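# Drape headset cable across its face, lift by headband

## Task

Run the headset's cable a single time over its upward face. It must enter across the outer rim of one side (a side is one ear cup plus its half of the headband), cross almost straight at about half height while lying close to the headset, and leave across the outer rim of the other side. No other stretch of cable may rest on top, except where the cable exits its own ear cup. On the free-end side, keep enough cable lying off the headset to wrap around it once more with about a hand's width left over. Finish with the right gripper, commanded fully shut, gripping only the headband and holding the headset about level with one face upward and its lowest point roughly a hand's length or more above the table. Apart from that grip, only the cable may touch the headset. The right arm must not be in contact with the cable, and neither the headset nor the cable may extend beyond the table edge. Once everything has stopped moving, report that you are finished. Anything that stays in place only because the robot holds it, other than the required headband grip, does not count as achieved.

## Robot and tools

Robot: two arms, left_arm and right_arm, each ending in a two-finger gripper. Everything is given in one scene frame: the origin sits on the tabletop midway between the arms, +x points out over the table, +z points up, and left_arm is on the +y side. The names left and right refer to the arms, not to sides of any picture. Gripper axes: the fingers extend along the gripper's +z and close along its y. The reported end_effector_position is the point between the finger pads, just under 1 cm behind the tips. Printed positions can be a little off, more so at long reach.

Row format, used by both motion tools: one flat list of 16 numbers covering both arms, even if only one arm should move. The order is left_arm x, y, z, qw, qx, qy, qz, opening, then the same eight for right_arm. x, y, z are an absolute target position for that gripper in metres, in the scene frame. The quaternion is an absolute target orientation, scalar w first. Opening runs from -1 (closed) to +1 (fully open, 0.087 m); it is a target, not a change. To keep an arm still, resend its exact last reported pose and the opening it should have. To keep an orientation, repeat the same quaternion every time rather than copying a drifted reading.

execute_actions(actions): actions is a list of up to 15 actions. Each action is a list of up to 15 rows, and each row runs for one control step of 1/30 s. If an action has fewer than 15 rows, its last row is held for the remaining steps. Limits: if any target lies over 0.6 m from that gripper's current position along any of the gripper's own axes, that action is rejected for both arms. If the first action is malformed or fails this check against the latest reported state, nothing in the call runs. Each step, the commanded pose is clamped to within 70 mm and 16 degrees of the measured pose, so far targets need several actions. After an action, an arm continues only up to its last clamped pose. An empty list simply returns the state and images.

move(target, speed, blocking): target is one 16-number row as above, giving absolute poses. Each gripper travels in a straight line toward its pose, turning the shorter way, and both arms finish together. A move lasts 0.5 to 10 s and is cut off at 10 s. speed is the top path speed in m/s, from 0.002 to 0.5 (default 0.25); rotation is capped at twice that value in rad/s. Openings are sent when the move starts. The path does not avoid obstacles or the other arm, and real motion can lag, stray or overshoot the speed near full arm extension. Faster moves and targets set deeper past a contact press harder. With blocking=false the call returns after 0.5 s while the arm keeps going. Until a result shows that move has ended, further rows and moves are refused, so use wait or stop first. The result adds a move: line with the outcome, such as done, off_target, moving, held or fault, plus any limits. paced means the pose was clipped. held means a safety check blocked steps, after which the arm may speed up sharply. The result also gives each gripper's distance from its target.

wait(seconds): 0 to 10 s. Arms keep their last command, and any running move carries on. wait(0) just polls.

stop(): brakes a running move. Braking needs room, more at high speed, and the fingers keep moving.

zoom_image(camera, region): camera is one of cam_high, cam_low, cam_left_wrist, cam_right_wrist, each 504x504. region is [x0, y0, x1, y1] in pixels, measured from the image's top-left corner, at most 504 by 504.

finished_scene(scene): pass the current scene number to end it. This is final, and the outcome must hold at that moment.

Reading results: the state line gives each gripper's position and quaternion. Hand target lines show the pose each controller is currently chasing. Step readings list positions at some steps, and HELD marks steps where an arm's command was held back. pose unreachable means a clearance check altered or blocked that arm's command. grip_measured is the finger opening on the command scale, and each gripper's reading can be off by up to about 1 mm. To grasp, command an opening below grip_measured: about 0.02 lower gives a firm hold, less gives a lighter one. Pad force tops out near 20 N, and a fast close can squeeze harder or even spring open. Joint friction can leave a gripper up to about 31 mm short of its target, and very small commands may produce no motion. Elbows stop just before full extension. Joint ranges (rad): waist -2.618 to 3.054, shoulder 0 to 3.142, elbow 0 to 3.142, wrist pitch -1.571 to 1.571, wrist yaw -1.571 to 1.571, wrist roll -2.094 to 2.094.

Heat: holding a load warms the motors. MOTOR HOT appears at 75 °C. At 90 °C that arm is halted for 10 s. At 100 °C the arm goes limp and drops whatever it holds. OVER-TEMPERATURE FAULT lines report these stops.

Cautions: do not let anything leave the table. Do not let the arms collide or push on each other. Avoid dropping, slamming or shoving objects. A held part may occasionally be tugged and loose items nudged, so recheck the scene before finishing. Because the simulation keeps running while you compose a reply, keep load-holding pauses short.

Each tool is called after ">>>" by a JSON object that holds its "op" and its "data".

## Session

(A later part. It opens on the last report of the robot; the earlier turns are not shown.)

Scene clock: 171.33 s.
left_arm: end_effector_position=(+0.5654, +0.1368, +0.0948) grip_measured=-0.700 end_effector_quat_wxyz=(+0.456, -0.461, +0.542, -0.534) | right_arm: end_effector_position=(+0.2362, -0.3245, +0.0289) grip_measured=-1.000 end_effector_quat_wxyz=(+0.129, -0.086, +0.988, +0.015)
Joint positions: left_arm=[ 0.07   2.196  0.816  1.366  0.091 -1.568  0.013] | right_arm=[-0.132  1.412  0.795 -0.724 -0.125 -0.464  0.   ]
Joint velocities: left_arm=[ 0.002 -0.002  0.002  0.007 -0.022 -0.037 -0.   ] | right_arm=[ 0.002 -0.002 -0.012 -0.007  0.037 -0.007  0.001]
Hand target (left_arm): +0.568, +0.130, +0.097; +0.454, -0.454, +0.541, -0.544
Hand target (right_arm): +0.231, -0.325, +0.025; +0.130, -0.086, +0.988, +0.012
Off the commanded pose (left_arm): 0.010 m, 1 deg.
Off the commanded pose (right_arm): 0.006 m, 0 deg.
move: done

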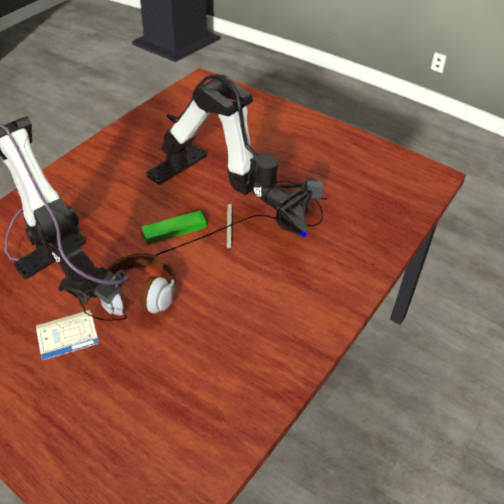

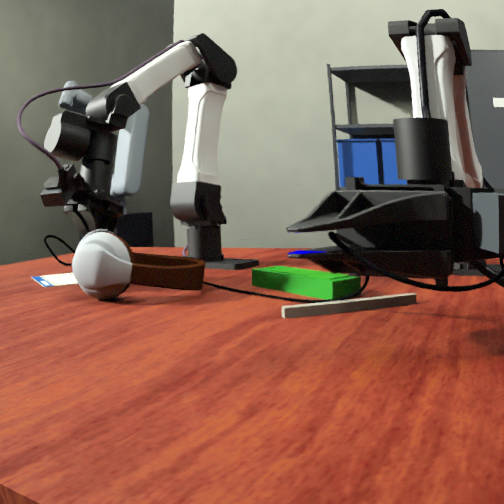

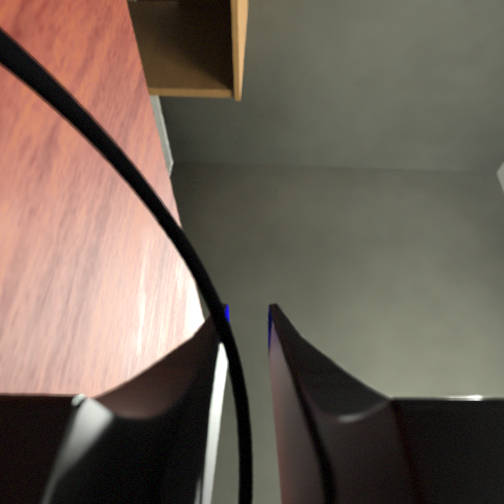

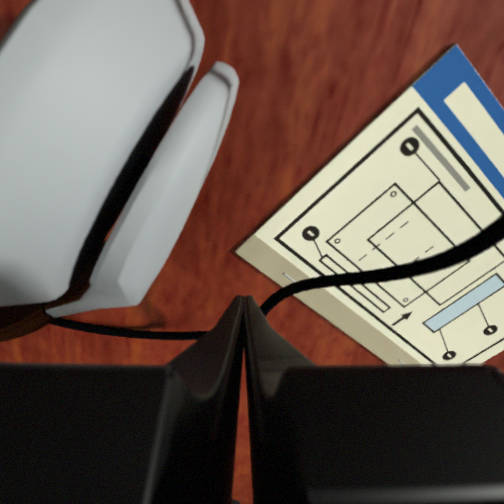

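>>> {"op": "move", "data": {"target": [0.52,0.14,0.05,0.3215,-0.5568,0.6634,-0.383,-0.5, 0.2315,-0.325,0.025,0.130,-0.0864,0.9877,0.0114,-1], "speed": 0.12}}

>>> {"op": "move", "data": {"target": [0.46,0.14,0.17,0.14,-0.628,0.748,-0.166,-0.5, 0.2315,-0.325,0.025,0.130,-0.0864,0.9877,0.0114,-1], "speed": 0.15}}

Scene clock: 174.63 s.
left_arm: end_effector_position=(+0.5171, +0.1401, +0.0404) grip_measured=-0.500 end_effector_quat_wxyz=(-0.316, +0.562, -0.663, +0.381) | right_arm: end_effector_position=(+0.2362, -0.3245, +0.0289) grip_measured=-1.000 end_effector_quat_wxyz=(+0.129, -0.086, +0.988, +0.015)
Joint positions: left_arm=[ 0.07   1.908  0.782  0.588  0.091 -1.527  0.022] | right_arm=[-0.132  1.412  0.795 -0.724 -0.125 -0.464  0.   ]
Joint velocities: left_arm=[-0.002 -0.007  0.012 -0.051 -0.066  0.037  0.   ] | right_arm=[ 0.012 -0.002 -0.002  0.037  0.007 -0.022 -0.001]
Hand target (left_arm): +0.521, +0.140, +0.051; +0.320, -0.557, +0.662, -0.385
Hand target (right_arm): +0.231, -0.325, +0.025; +0.130, -0.086, +0.988, +0.012
Off the commanded pose (left_arm): 0.010 m, 1 deg.
Off the commanded pose (right_arm): 0.006 m, 0 deg.
move: done

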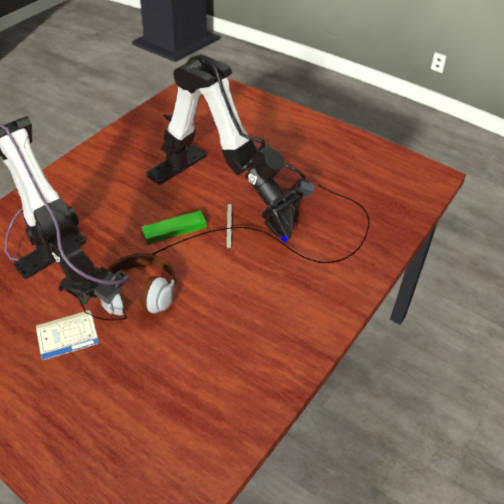

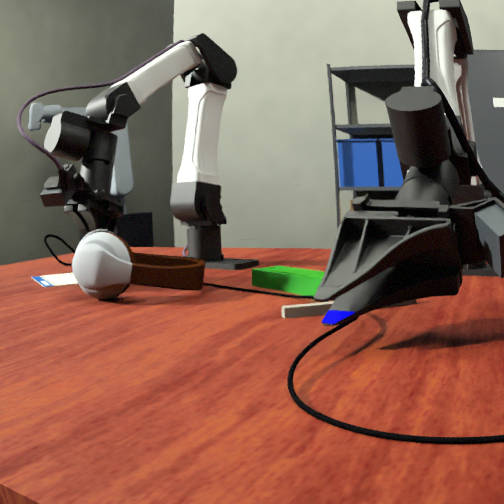

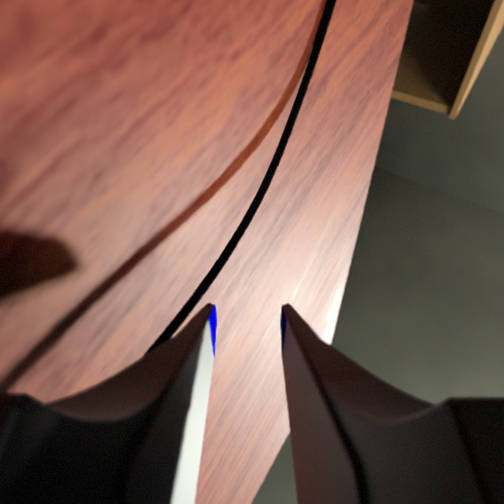

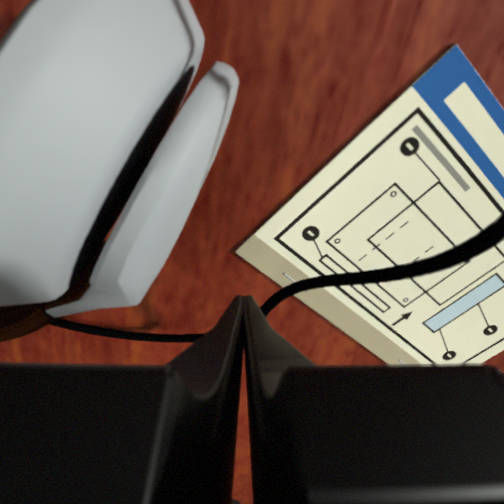

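Scene clock: 177.30 s.
left_arm: end_effector_position=(+0.4640, +0.1429, +0.1732) grip_measured=-0.500 end_effector_quat_wxyz=(-0.145, +0.633, -0.740, +0.177) | right_arm: end_effector_position=(+0.2362, -0.3245, +0.0289) grip_measured=-1.000 end_effector_quat_wxyz=(+0.129, -0.086, +0.988, +0.015)
Joint positions: left_arm=[ 0.046  1.743  1.593 -0.96   0.038 -1.517  0.022] | right_arm=[-0.132  1.412  0.795 -0.724 -0.125 -0.464  0.   ]
Joint velocities: left_arm=[-0.002  0.002  0.012  0.022  0.037  0.066  0.002] | right_arm=[-0.002 -0.002  0.007  0.007 -0.007 -0.022  0.   ]
Hand target (left_arm): +0.463, +0.139, +0.170; +0.138, -0.629, +0.746, -0.168
Hand target (right_arm): +0.231, -0.325, +0.025; +0.130, -0.086, +0.988, +0.012
Off the commanded pose (left_arm): 0.006 m, 2 deg.
Off the commanded pose (right_arm): 0.006 m, 0 deg.
move: done

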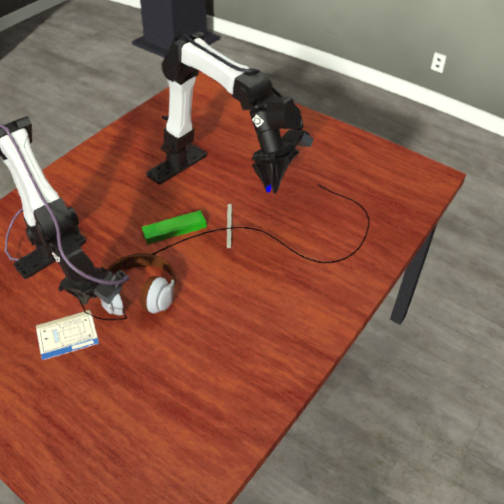

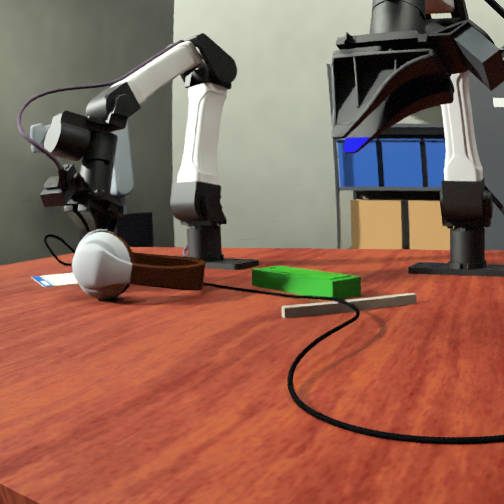

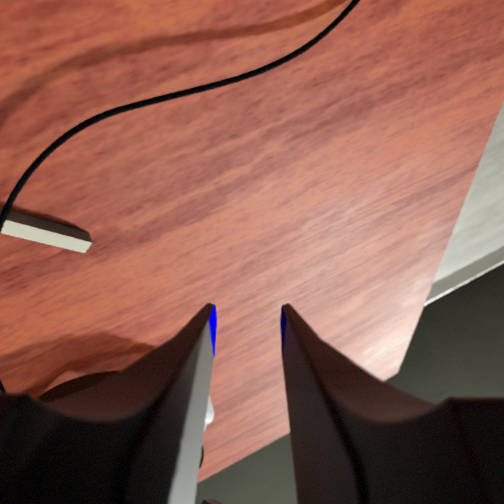

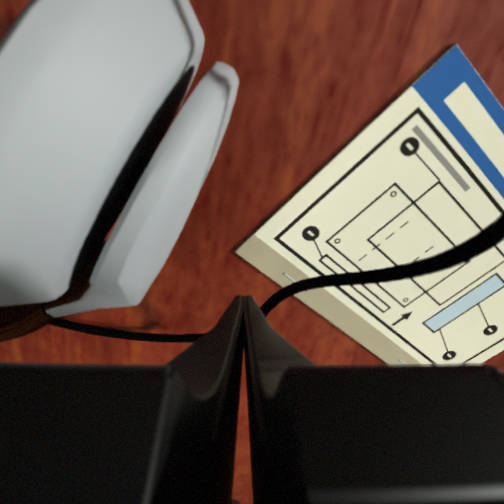

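>>> {"op": "zoom_image", "data": {"camera": "cam_high", "region": [50, 220, 230, 350]}}

>>> {"op": "zoom_image", "data": {"camera": "cam_low", "region": [20, 200, 280, 320]}}

Region (50, 220, 230, 350) of cam_high's 504x504 image, scaled by 2.800, with more detail than that image has.

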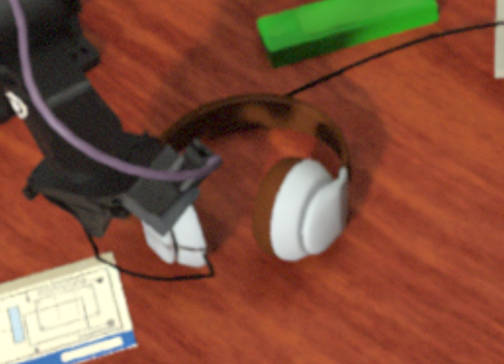

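Region (20, 200, 280, 320) of cam_low's 504x504 image, scaled by 1.938, with more detail than that image has; it fills the top 233 rows of this view, and the rest is white.

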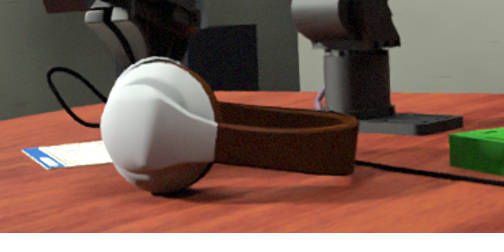

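>>> {"op": "move", "data": {"target": [0.46,0.14,0.17,0.14,-0.628,0.748,-0.166,-0.5, 0.235,-0.325,0.17,0.130,-0.0864,0.9877,0.0114,-1], "speed": 0.08}}

Scene clock: 180.83 s.
left_arm: end_effector_position=(+0.4634, +0.1437, +0.1727) grip_measured=-0.500 end_effector_quat_wxyz=(-0.146, +0.632, -0.741, +0.174) | right_arm: end_effector_position=(+0.2380, -0.3251, +0.1648) grip_measured=-1.000 end_effector_quat_wxyz=(+0.132, -0.086, +0.987, +0.014)
Joint positions: left_arm=[ 0.046  1.743  1.593 -0.963  0.033 -1.514  0.022] | right_arm=[-0.132  1.361  1.302 -1.276 -0.125 -0.464  0.   ]
Joint velocities: left_arm=[-0.002  0.002 -0.007  0.007 -0.022 -0.037 -0.001] | right_arm=[-0.012 -0.007 -0.007 -0.037 -0.037 -0.007 -0.   ]
Hand target (left_arm): +0.460, +0.140, +0.170; +0.140, -0.628, +0.748, -0.166
Hand target (right_arm): +0.238, -0.326, +0.170; +0.130, -0.086, +0.988, +0.011
Off the commanded pose (left_arm): 0.006 m, 2 deg.
Off the commanded pose (right_arm): 0.006 m, 0 deg.
move: done

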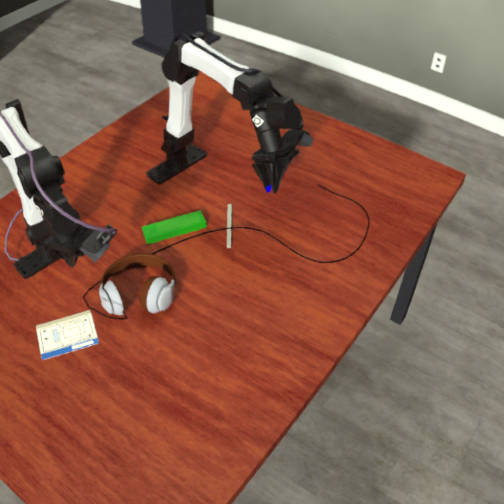

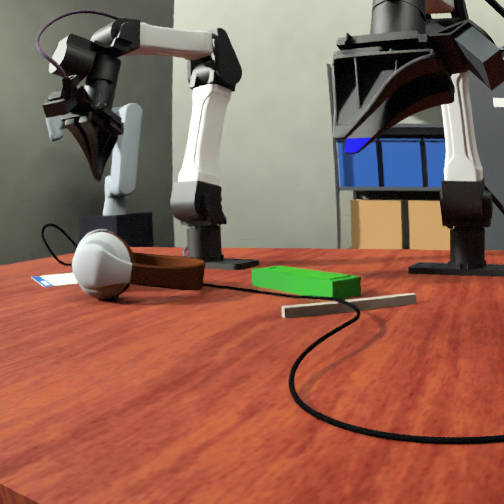

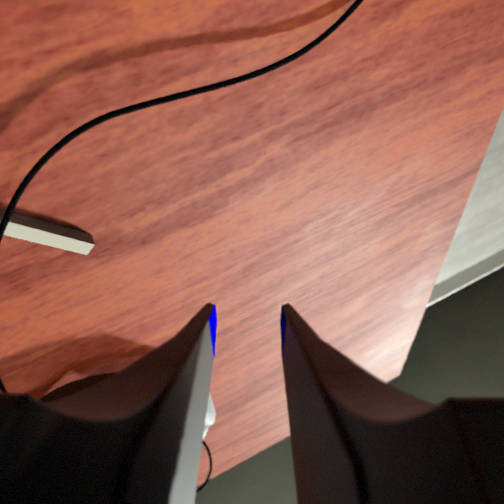

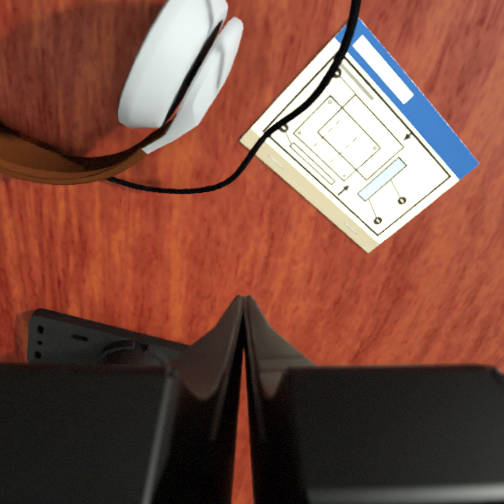

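>>> {"op": "move", "data": {"target": [0.425,0.168,0.05,0.1294,-0.1294,0.9829,0.017,-0.3, 0.29,-0.315,0.12,0.0819,0.3407,0.9361,-0.0298,-1], "speed": 0.2}}

Scene clock: 190.50 s.
left_arm: end_effector_position=(+0.4275, +0.1694, +0.0609) grip_measured=-0.300 end_effector_quat_wxyz=(+0.139, -0.139, +0.980, +0.010) | right_arm: end_effector_position=(+0.2766, -0.3148, +0.1162) grip_measured=-1.000 end_effector_quat_wxyz=(+0.064, +0.341, +0.937, -0.029)
Joint positions: left_arm=[-0.021  1.924  1.49  -0.876 -0.101 -0.428  0.031] | right_arm=[-0.061  1.589  1.316 -1.177  0.072  0.46   0.   ]
Joint velocities: left_arm=[ 0.002 -0.007  0.002 -0.051  0.051  0.022  0.   ] | right_arm=[ 0.017 -0.007 -0.032 -0.007  0.007 -0.022  0.002]
Hand target (left_arm): +0.424, +0.168, +0.049; +0.128, -0.130, +0.983, +0.016
Hand target (right_arm): +0.288, -0.315, +0.120; +0.082, +0.341, +0.936, -0.030
Off the commanded pose (left_arm): 0.011 m, 2 deg.
Off the commanded pose (right_arm): 0.014 m, 2 deg.
move: off_target (left_arm, right_arm)

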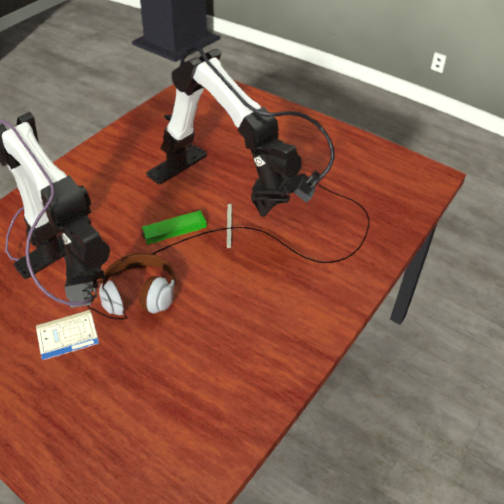

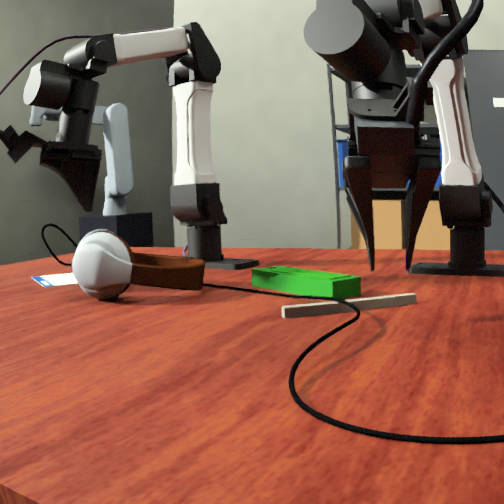

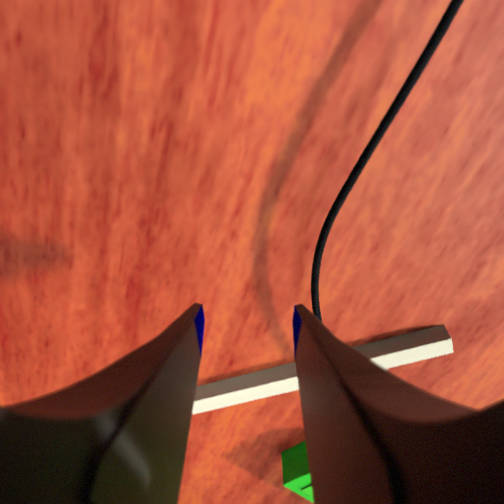

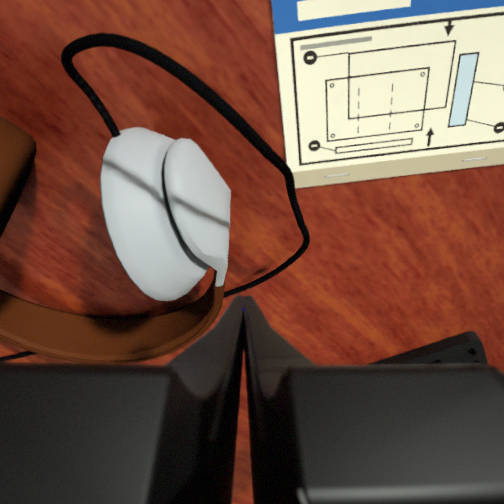

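>>> {"op": "move", "data": {"target": [0.438,0.132,-0.003,0.1304,-0.0432,0.9905,0.0057,-0.3, 0.27,-0.32,0.015,0.0819,0.3407,0.9361,-0.0298,-1], "speed": 0.07}}

Scene clock: 193.90 s.
left_arm: end_effector_position=(+0.4431, +0.1354, +0.0090) grip_measured=-0.300 end_effector_quat_wxyz=(+0.142, -0.052, +0.989, +0.006) | right_arm: end_effector_position=(+0.2695, -0.3157, +0.0222) grip_measured=-1.000 end_effector_quat_wxyz=(+0.083, +0.339, +0.937, -0.028)
Joint positions: left_arm=[-0.102  2.056  1.465 -0.71  -0.093 -0.334  0.031] | right_arm=[-0.069  1.609  0.952 -0.755  0.073  0.447  0.   ]
Joint velocities: left_arm=[ 0.002  0.007 -0.002 -0.022  0.022  0.022 -0.002] | right_arm=[ 0.007  0.022 -0.022  0.007 -0.022  0.007  0.001]
Hand target (left_arm): +0.437, +0.132, -0.003; +0.130, -0.043, +0.991, +0.006
Hand target (right_arm): +0.267, -0.319, +0.015; +0.082, +0.340, +0.936, -0.030
Off the commanded pose (left_arm): 0.013 m, 2 deg.
Off the commanded pose (right_arm): 0.008 m, 0 deg.
move: off_target (left_arm)

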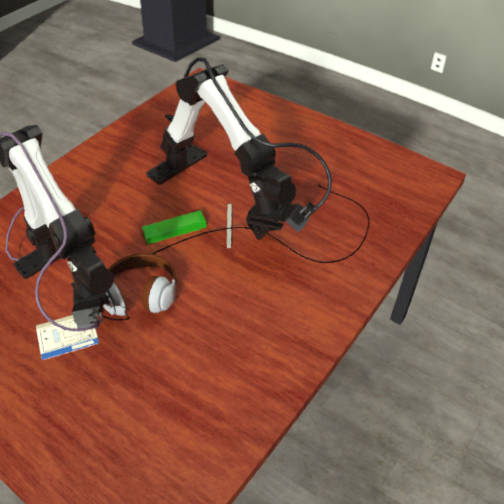

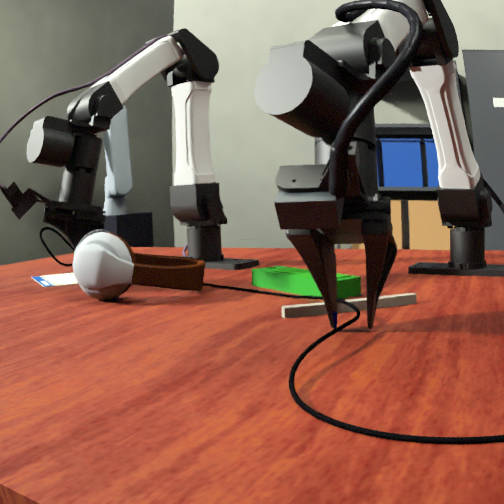

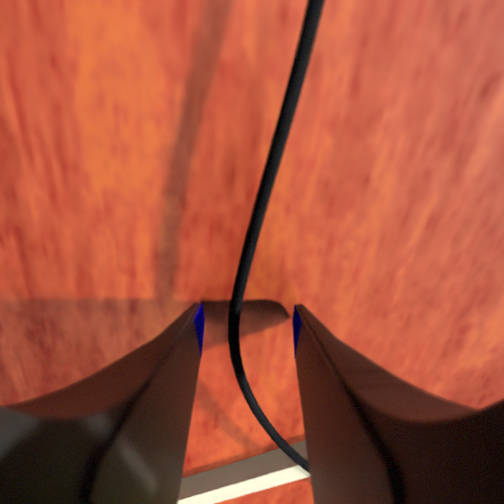

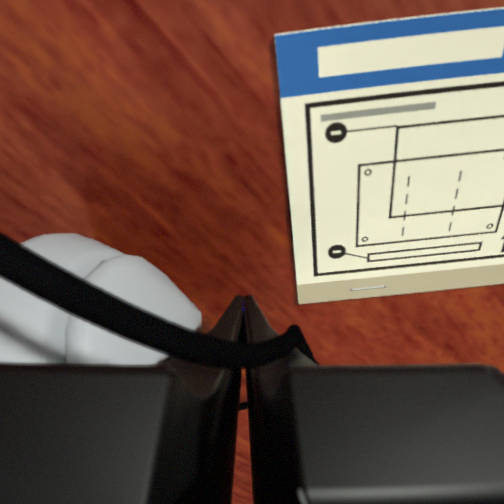

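>>> {"op": "execute_actions", "data": {"actions": [[[0.438,0.132,-0.006,0.1304,-0.0432,0.9905,0.0057,-0.45,0.264,-0.325,0.015,0.0819,0.3407,0.9361,-0.0298,-1],[0.438,0.132,-0.006,0.1304,-0.0432,0.9905,0.0057,-0.52,0.262,-0.327,0.015,0.0819,0.3407,0.9361,-0.0298,-1],[0.438,0.132,-0.006,0.1304,-0.0432,0.9905,0.0057,-0.6,0.26,-0.33,0.015,0.0819,0.3407,0.9361,-0.0298,-1],[0.438,0.132,-0.006,0.1304,-0.0432,0.9905,0.0057,-0.66,0.26,-0.33,0.015,0.0819,0.3407,0.9361,-0.0298,-1],[0.438,0.132,-0.006,0.1304,-0.0432,0.9905,0.0057,-0.72,0.26,-0.33,0.015,0.0819,0.3407,0.9361,-0.0298,-1],[0.438,0.132,-0.006,0.1304,-0.0432,0.9905,0.0057,-0.78,0.26,-0.33,0.015,0.0819,0.3407,0.9361,-0.0298,-1],[0.438,0.132,-0.006,0.1304,-0.0432,0.9905,0.0057,-0.82,0.26,-0.33,0.015,0.0819,0.3407,0.9361,-0.0298,-1],[0.438,0.132,-0.006,0.1304,-0.0432,0.9905,0.0057,-0.86,0.26,-0.33,0.015,0.0819,0.3407,0.9361,-0.0298,-1],[0.438,0.132,-0.006,0.1304,-0.0432,0.9905,0.0057,-0.89,0.26,-0.33,0.015,0.0819,0.3407,0.9361,-0.0298,-1],[0.438,0.132,-0.006,0.1304,-0.0432,0.9905,0.0057,-0.91,0.26,-0.33,0.015,0.0819,0.3407,0.9361,-0.0298,-1],[0.438,0.132,-0.006,0.1304,-0.0432,0.9905,0.0057,-0.93,0.26,-0.33,0.015,0.0819,0.3407,0.9361,-0.0298,-1],[0.438,0.132,-0.006,0.1304,-0.0432,0.9905,0.0057,-0.95,0.26,-0.33,0.015,0.0819,0.3407,0.9361,-0.0298,-1],[0.438,0.132,-0.006,0.1304,-0.0432,0.9905,0.0057,-0.965,0.26,-0.33,0.015,0.0819,0.3407,0.9361,-0.0298,-1],[0.438,0.132,-0.006,0.1304,-0.0432,0.9905,0.0057,-0.98,0.26,-0.33,0.015,0.0819,0.3407,0.9361,-0.0298,-1]],[[0.438,0.132,-0.006,0.1304,-0.0432,0.9905,0.0057,-0.98,0.255,-0.335,0.015,0.0819,0.3407,0.9361,-0.0298,-1]]]}}

Scene clock: 195.83 s.
left_arm: end_effector_position=(+0.4452, +0.1349, +0.0092) grip_measured=-0.958 end_effector_quat_wxyz=(+0.146, -0.052, +0.988, +0.005) | right_arm: end_effector_position=(+0.2608, -0.3343, +0.0183) grip_measured=-1.000 end_effector_quat_wxyz=(+0.080, +0.341, +0.936, -0.033)
Joint positions: left_arm=[-0.102  2.056  1.465 -0.702 -0.093 -0.333  0.002] | right_arm=[-0.138  1.609  0.935 -0.74   0.071  0.382  0.   ]
Joint velocities: left_arm=[-0.002 -0.002 -0.012 -0.081 -0.051 -0.051  0.   ] | right_arm=[-0.002 -0.012  0.007 -0.051  0.066 -0.081 -0.001]
Hand target (left_arm): +0.437, +0.132, -0.006; +0.130, -0.043, +0.991, +0.006
Hand target (right_arm): +0.255, -0.335, +0.015; +0.082, +0.341, +0.936, -0.030
Off the commanded pose (left_arm): 0.017 m, 2 deg.
Off the commanded pose (right_arm): 0.007 m, 0 deg.
Step readings (end_effector_position; steps 1 to 15: 1st action; 16 to 30: 2nd action):
0: left_arm (+0.4432, +0.1354, +0.0090) | right_arm (+0.2699, -0.3158, +0.0222)
1: left_arm (+0.4434, +0.1354, +0.0090) | right_arm (+0.2697, -0.3165, +0.0222)
2: left_arm (+0.4438, +0.1353, +0.0090) | right_arm (+0.2694, -0.3184, +0.0219)
4: left_arm (+0.4444, +0.1351, +0.0091) | right_arm (+0.2668, -0.3238, +0.0203)
8: left_arm (+0.4451, +0.1350, +0.0092) | right_arm (+0.2622, -0.3278, +0.0183)
15: left_arm (+0.4452, +0.1349, +0.0092) | right_arm (+0.2625, -0.3283, +0.0183)
16: left_arm (+0.4452, +0.1349, +0.0092) | right_arm (+0.2623, -0.3287, +0.0183)
17: left_arm (+0.4452, +0.1349, +0.0092) | right_arm (+0.2620, -0.3301, +0.0183)
19: left_arm (+0.4452, +0.1349, +0.0092) | right_arm (+0.2612, -0.3329, +0.0183)
23: left_arm (+0.4452, +0.1349, +0.0092) | right_arm (+0.2608, -0.3342, +0.0183)
30: end_effector_position above

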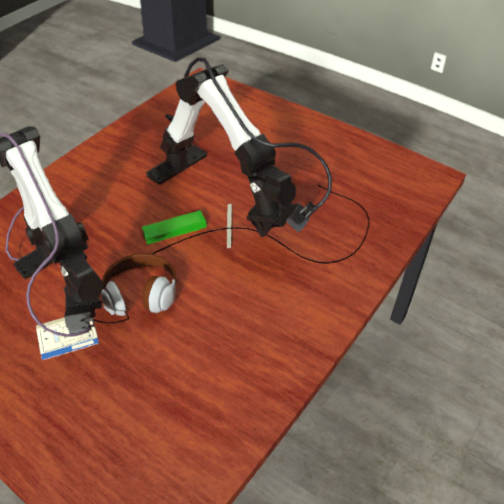

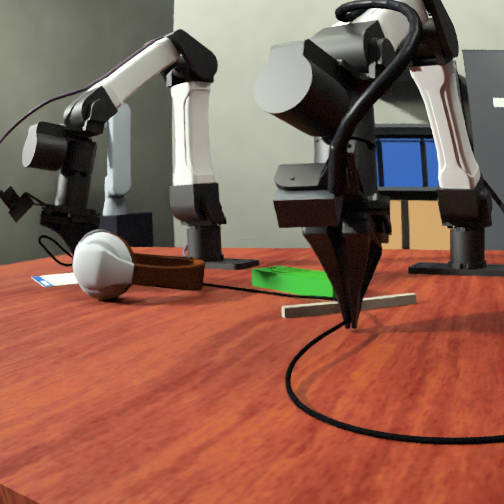

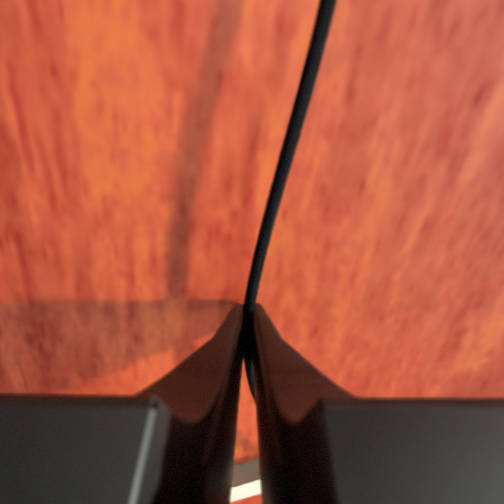

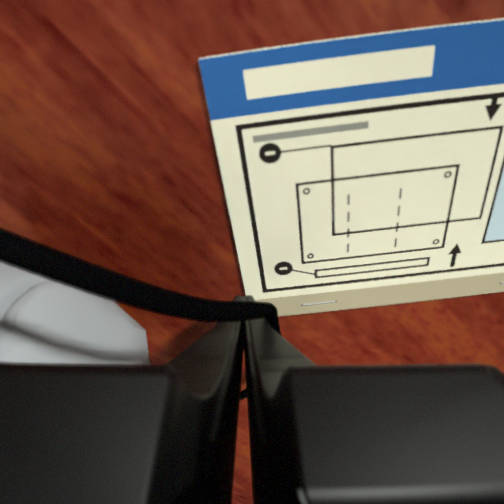

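>>> {"op": "move", "data": {"target": [0.28,0.04,0.14,0.0755,-0.4981,0.8627,0.0436,-0.98, 0.205,-0.37,0.015,0.0819,0.3407,0.9361,-0.0298,-1], "speed": 0.09}}

Scene clock: 202.13 s.
left_arm: end_effector_position=(+0.2840, +0.0404, +0.1312) grip_measured=-0.958 end_effector_quat_wxyz=(+0.074, -0.498, +0.862, +0.055) | right_arm: end_effector_position=(+0.2081, -0.3681, +0.0173) grip_measured=-1.000 end_effector_quat_wxyz=(+0.076, +0.340, +0.937, -0.030)
Joint positions: left_arm=[-0.504  1.718  1.519 -1.417 -0.18  -1.696  0.002] | right_arm=[-0.347  1.481  0.807 -0.736  0.033  0.174  0.   ]
Joint velocities: left_arm=[ 0.012  0.007  0.012 -0.022 -0.007 -0.022 -0.001] | right_arm=[-0.007 -0.012 -0.022 -0.022 -0.007 -0.022  0.001]
Hand target (left_arm): +0.281, +0.037, +0.141; +0.073, -0.499, +0.862, +0.045
Hand target (right_arm): +0.206, -0.369, +0.015; +0.083, +0.341, +0.936, -0.027
Off the commanded pose (left_arm): 0.010 m, 1 deg.
Off the commanded pose (right_arm): 0.004 m, 1 deg.
move: done

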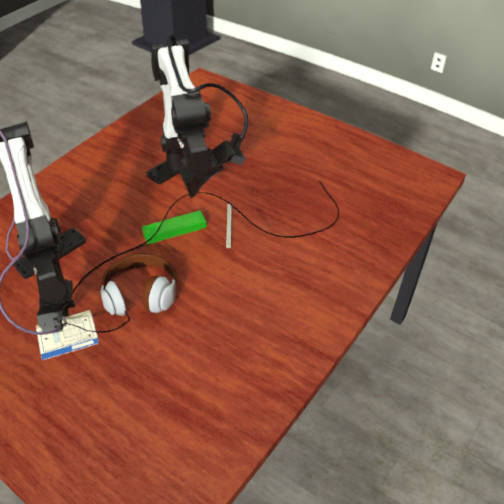

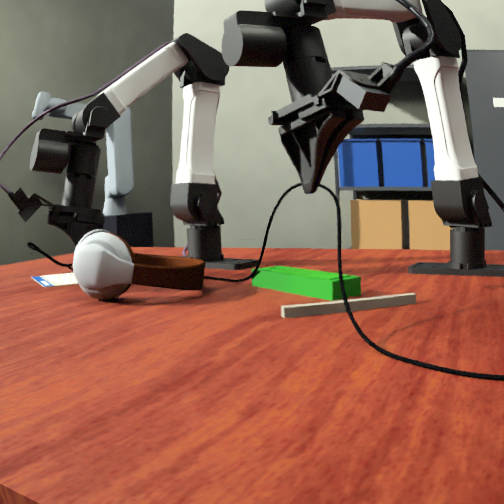

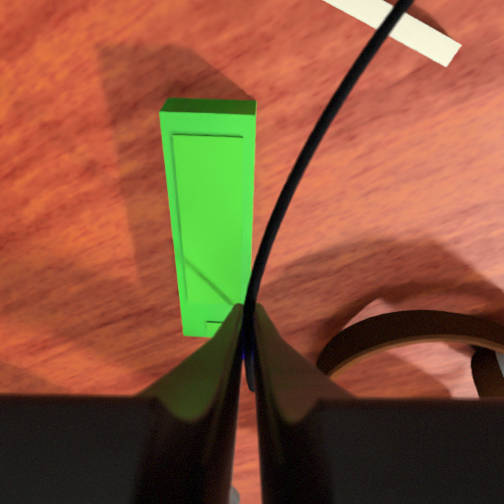

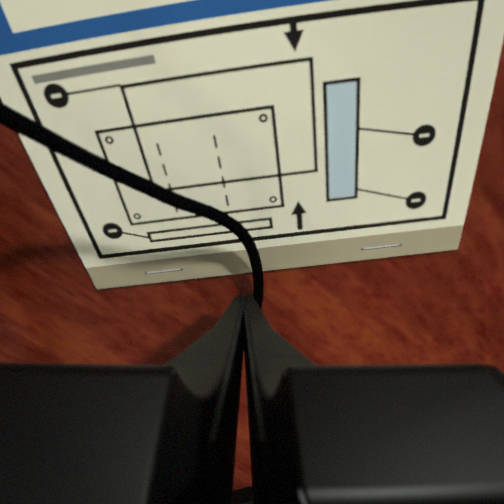

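>>> {"op": "move", "data": {"target": [0.33,0.05,0.21,0.0603,-0.4577,0.8794,-0.1158,-0.98, 0.195,-0.36,0.015,0.0819,0.3407,0.9361,-0.0298,-1], "speed": 0.09}}

>>> {"op": "move", "data": {"target": [0.44,0.01,0.18,0.0802,-0.4163,0.8926,-0.154,-0.98, 0.195,-0.36,0.015,0.0819,0.3407,0.9361,-0.0298,-1], "speed": 0.07}}

Scene clock: 205.47 s.
left_arm: end_effector_position=(+0.3252, +0.0524, +0.1985) grip_measured=-0.958 end_effector_quat_wxyz=(+0.049, -0.458, +0.883, -0.092) | right_arm: end_effector_position=(+0.1983, -0.3625, +0.0174) grip_measured=-1.000 end_effector_quat_wxyz=(+0.080, +0.340, +0.936, -0.031)
Joint positions: left_arm=[-0.284  1.652  1.677 -1.389  0.038 -1.384  0.002] | right_arm=[-0.347  1.427  0.76  -0.735  0.033  0.174  0.   ]
Joint velocities: left_arm=[ 0.002 -0.007 -0.002  0.007 -0.066  0.007  0.   ] | right_arm=[-0.007 -0.002  0.012 -0.051 -0.066 -0.066 -0.001]
Hand target (left_arm): +0.331, +0.051, +0.211; +0.062, -0.456, +0.880, -0.116
Hand target (right_arm): +0.195, -0.360, +0.015; +0.082, +0.341, +0.936, -0.030
Off the commanded pose (left_arm): 0.013 m, 3 deg.
Off the commanded pose (right_arm): 0.005 m, 0 deg.
move: off_target (left_arm)

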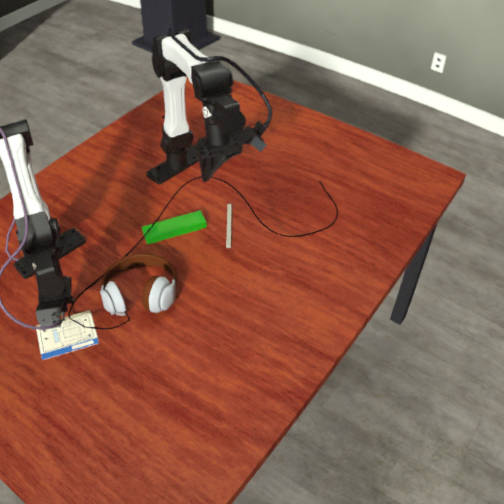

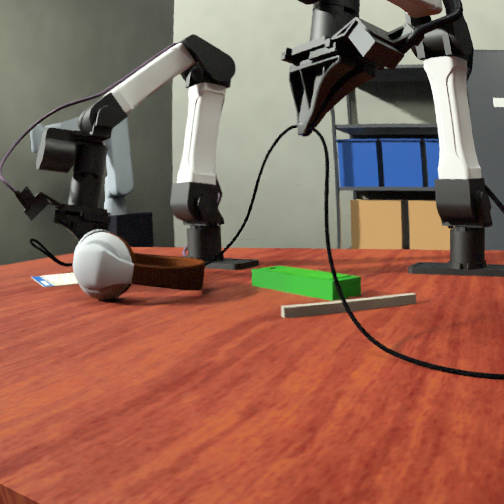

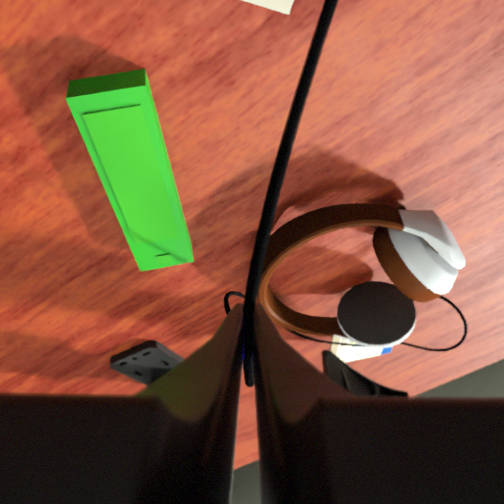

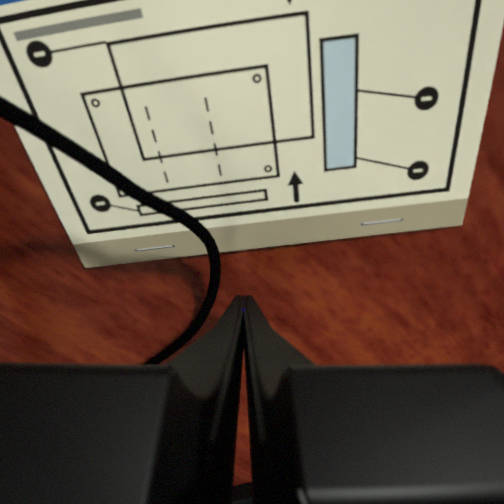

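Scene clock: 207.57 s.
left_arm: end_effector_position=(+0.4309, +0.0119, +0.1787) grip_measured=-0.958 end_effector_quat_wxyz=(+0.077, -0.416, +0.894, -0.146) | right_arm: end_effector_position=(+0.1983, -0.3625, +0.0174) grip_measured=-1.000 end_effector_quat_wxyz=(+0.080, +0.340, +0.936, -0.031)
Joint positions: left_arm=[-0.254  1.996  2.002 -1.256  0.082 -1.277  0.002] | right_arm=[-0.347  1.427  0.76  -0.735  0.033  0.174  0.   ]
Joint velocities: left_arm=[0.012 0.012 0.017 0.095 0.066 0.022 0.001] | right_arm=[ 0.012 -0.007 -0.022  0.051 -0.037 -0.037 -0.001]
Hand target (left_arm): +0.440, +0.012, +0.179; +0.081, -0.416, +0.893, -0.154
Hand target (right_arm): +0.195, -0.360, +0.015; +0.082, +0.341, +0.936, -0.030
Off the commanded pose (left_arm): 0.009 m, 1 deg.
Off the commanded pose (right_arm): 0.005 m, 0 deg.
move: done

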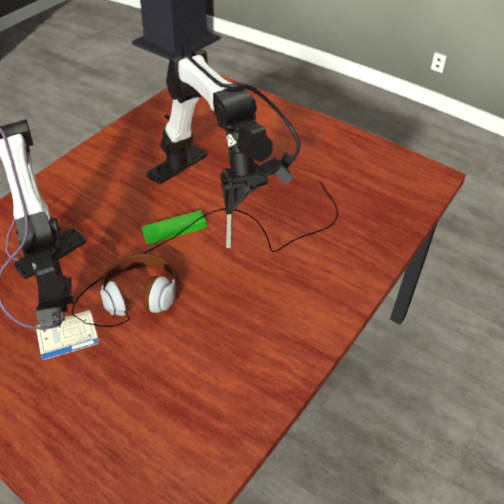

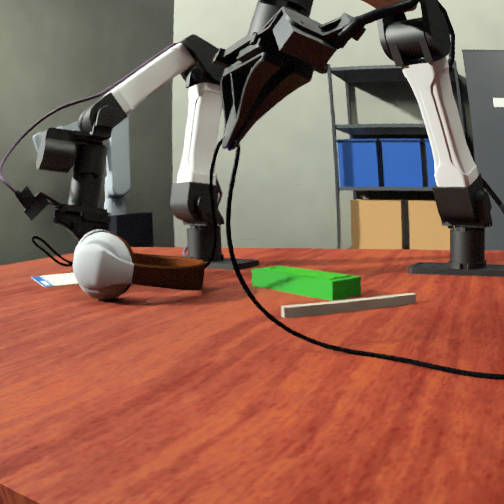

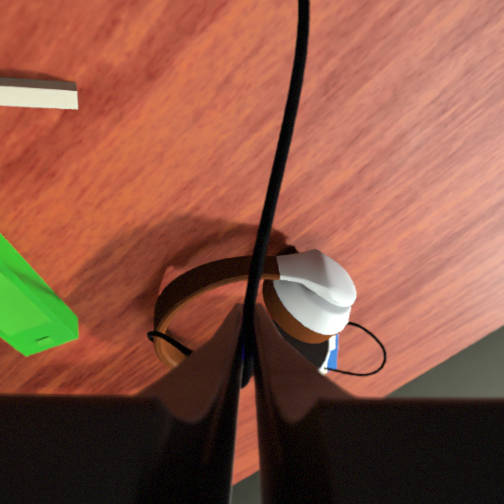

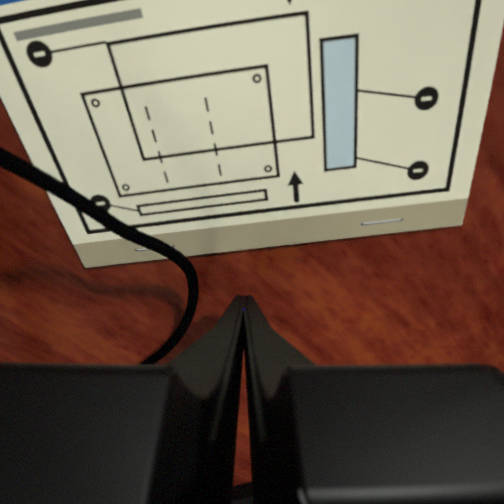

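>>> {"op": "move", "data": {"target": [0.36,0.02,0.17,0.0802,-0.4163,0.8926,-0.154,-0.98, 0.20,-0.31,0.09,0.0346,0.6082,0.7926,-0.0266,-0.3], "speed": 0.15}}

Scene clock: 211.17 s.
left_arm: end_effector_position=(+0.3624, +0.0216, +0.1707) grip_measured=-0.958 end_effector_quat_wxyz=(+0.075, -0.418, +0.893, -0.149) | right_arm: end_effector_position=(+0.1975, -0.3113, +0.0812) grip_measured=-0.300 end_effector_quat_wxyz=(+0.023, +0.608, +0.793, -0.027)
Joint positions: left_arm=[-0.304  1.706  1.593 -1.13   0.072 -1.329  0.002] | right_arm=[-0.222  1.341  0.952 -1.151  0.064  0.913  0.031]
Joint velocities: left_arm=[ 0.007 -0.017 -0.002 -0.066 -0.007 -0.022  0.   ] | right_arm=[ 0.012  0.017  0.002 -0.066  0.051  0.037  0.001]
Hand target (left_arm): +0.360, +0.019, +0.171; +0.080, -0.416, +0.893, -0.153
Hand target (right_arm): +0.201, -0.311, +0.090; +0.034, +0.608, +0.792, -0.028
Off the commanded pose (left_arm): 0.003 m, 1 deg.
Off the commanded pose (right_arm): 0.009 m, 1 deg.
move: done

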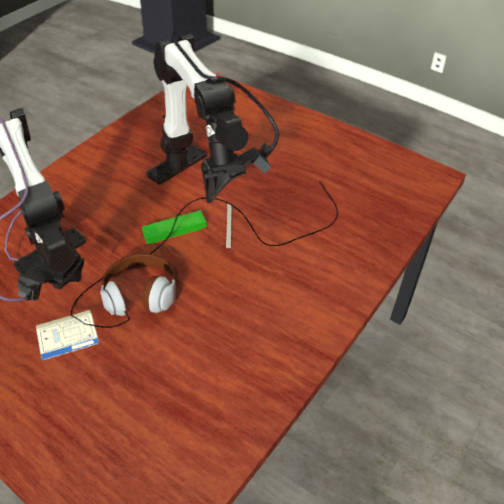

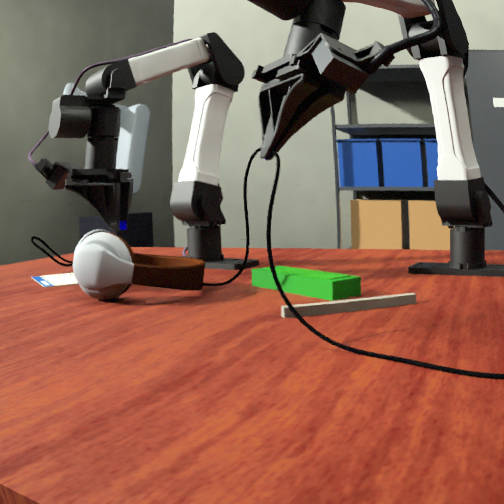

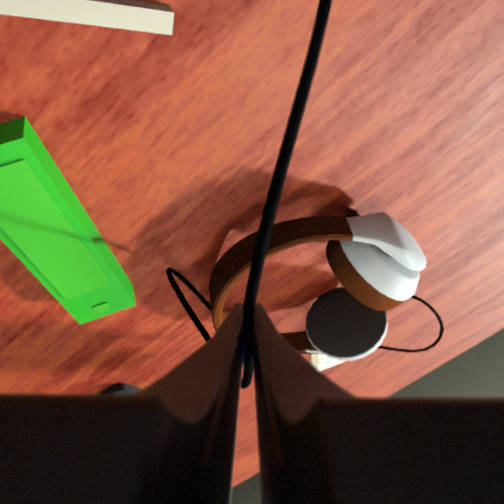

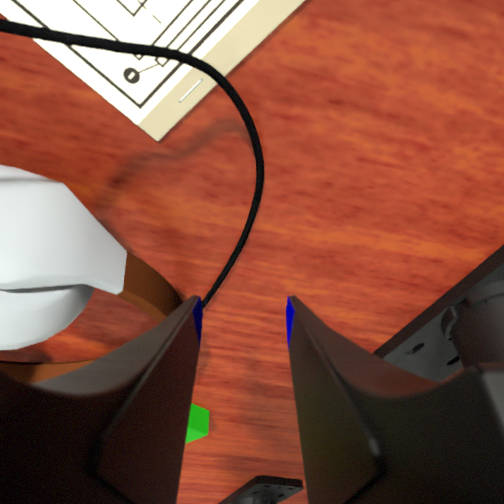

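>>> {"op": "move", "data": {"target": [0.36,0.02,0.17,0.0802,-0.4163,0.8926,-0.154,-0.98, 0.195,-0.291,-0.003,0.0295,0.7366,0.6749,-0.0321,-0.4], "speed": 0.1}}

Scene clock: 214.40 s.
left_arm: end_effector_position=(+0.3635, +0.0210, +0.1711) grip_measured=-0.958 end_effector_quat_wxyz=(+0.077, -0.417, +0.893, -0.151) | right_arm: end_effector_position=(+0.1956, -0.2927, +0.0046) grip_measured=-0.400 end_effector_quat_wxyz=(+0.032, +0.737, +0.674, -0.027)
Joint positions: left_arm=[-0.304  1.706  1.593 -1.124  0.072 -1.329  0.002] | right_arm=[-0.159  1.349  0.639 -0.831  0.078  1.327  0.026]
Joint velocities: left_arm=[ 0.007 -0.007  0.007 -0.066  0.022  0.007  0.001] | right_arm=[-0.002 -0.007  0.027 -0.022  0.022 -0.11   0.001]
Hand target (left_arm): +0.360, +0.020, +0.170; +0.080, -0.416, +0.893, -0.154
Hand target (right_arm): +0.192, -0.290, -0.002; +0.029, +0.737, +0.675, -0.033
Off the commanded pose (left_arm): 0.004 m, 1 deg.
Off the commanded pose (right_arm): 0.008 m, 1 deg.
move: done

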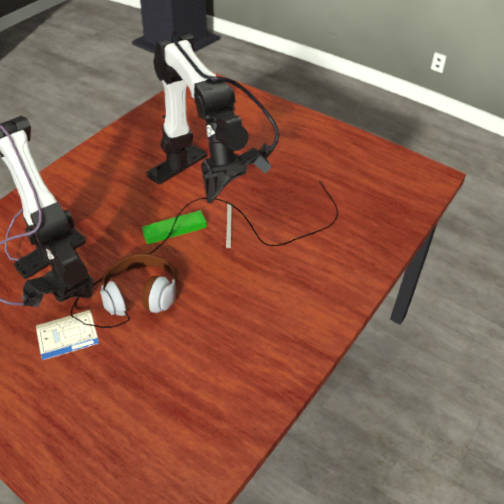

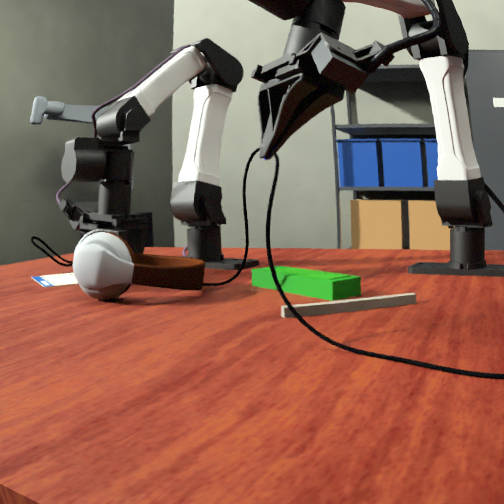

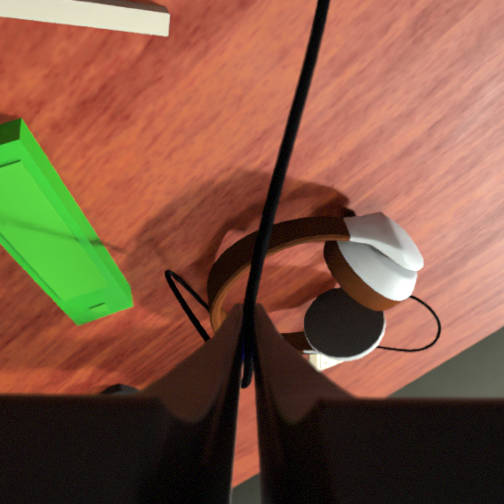

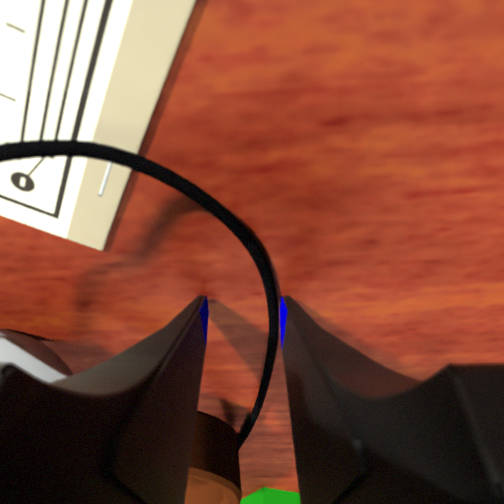

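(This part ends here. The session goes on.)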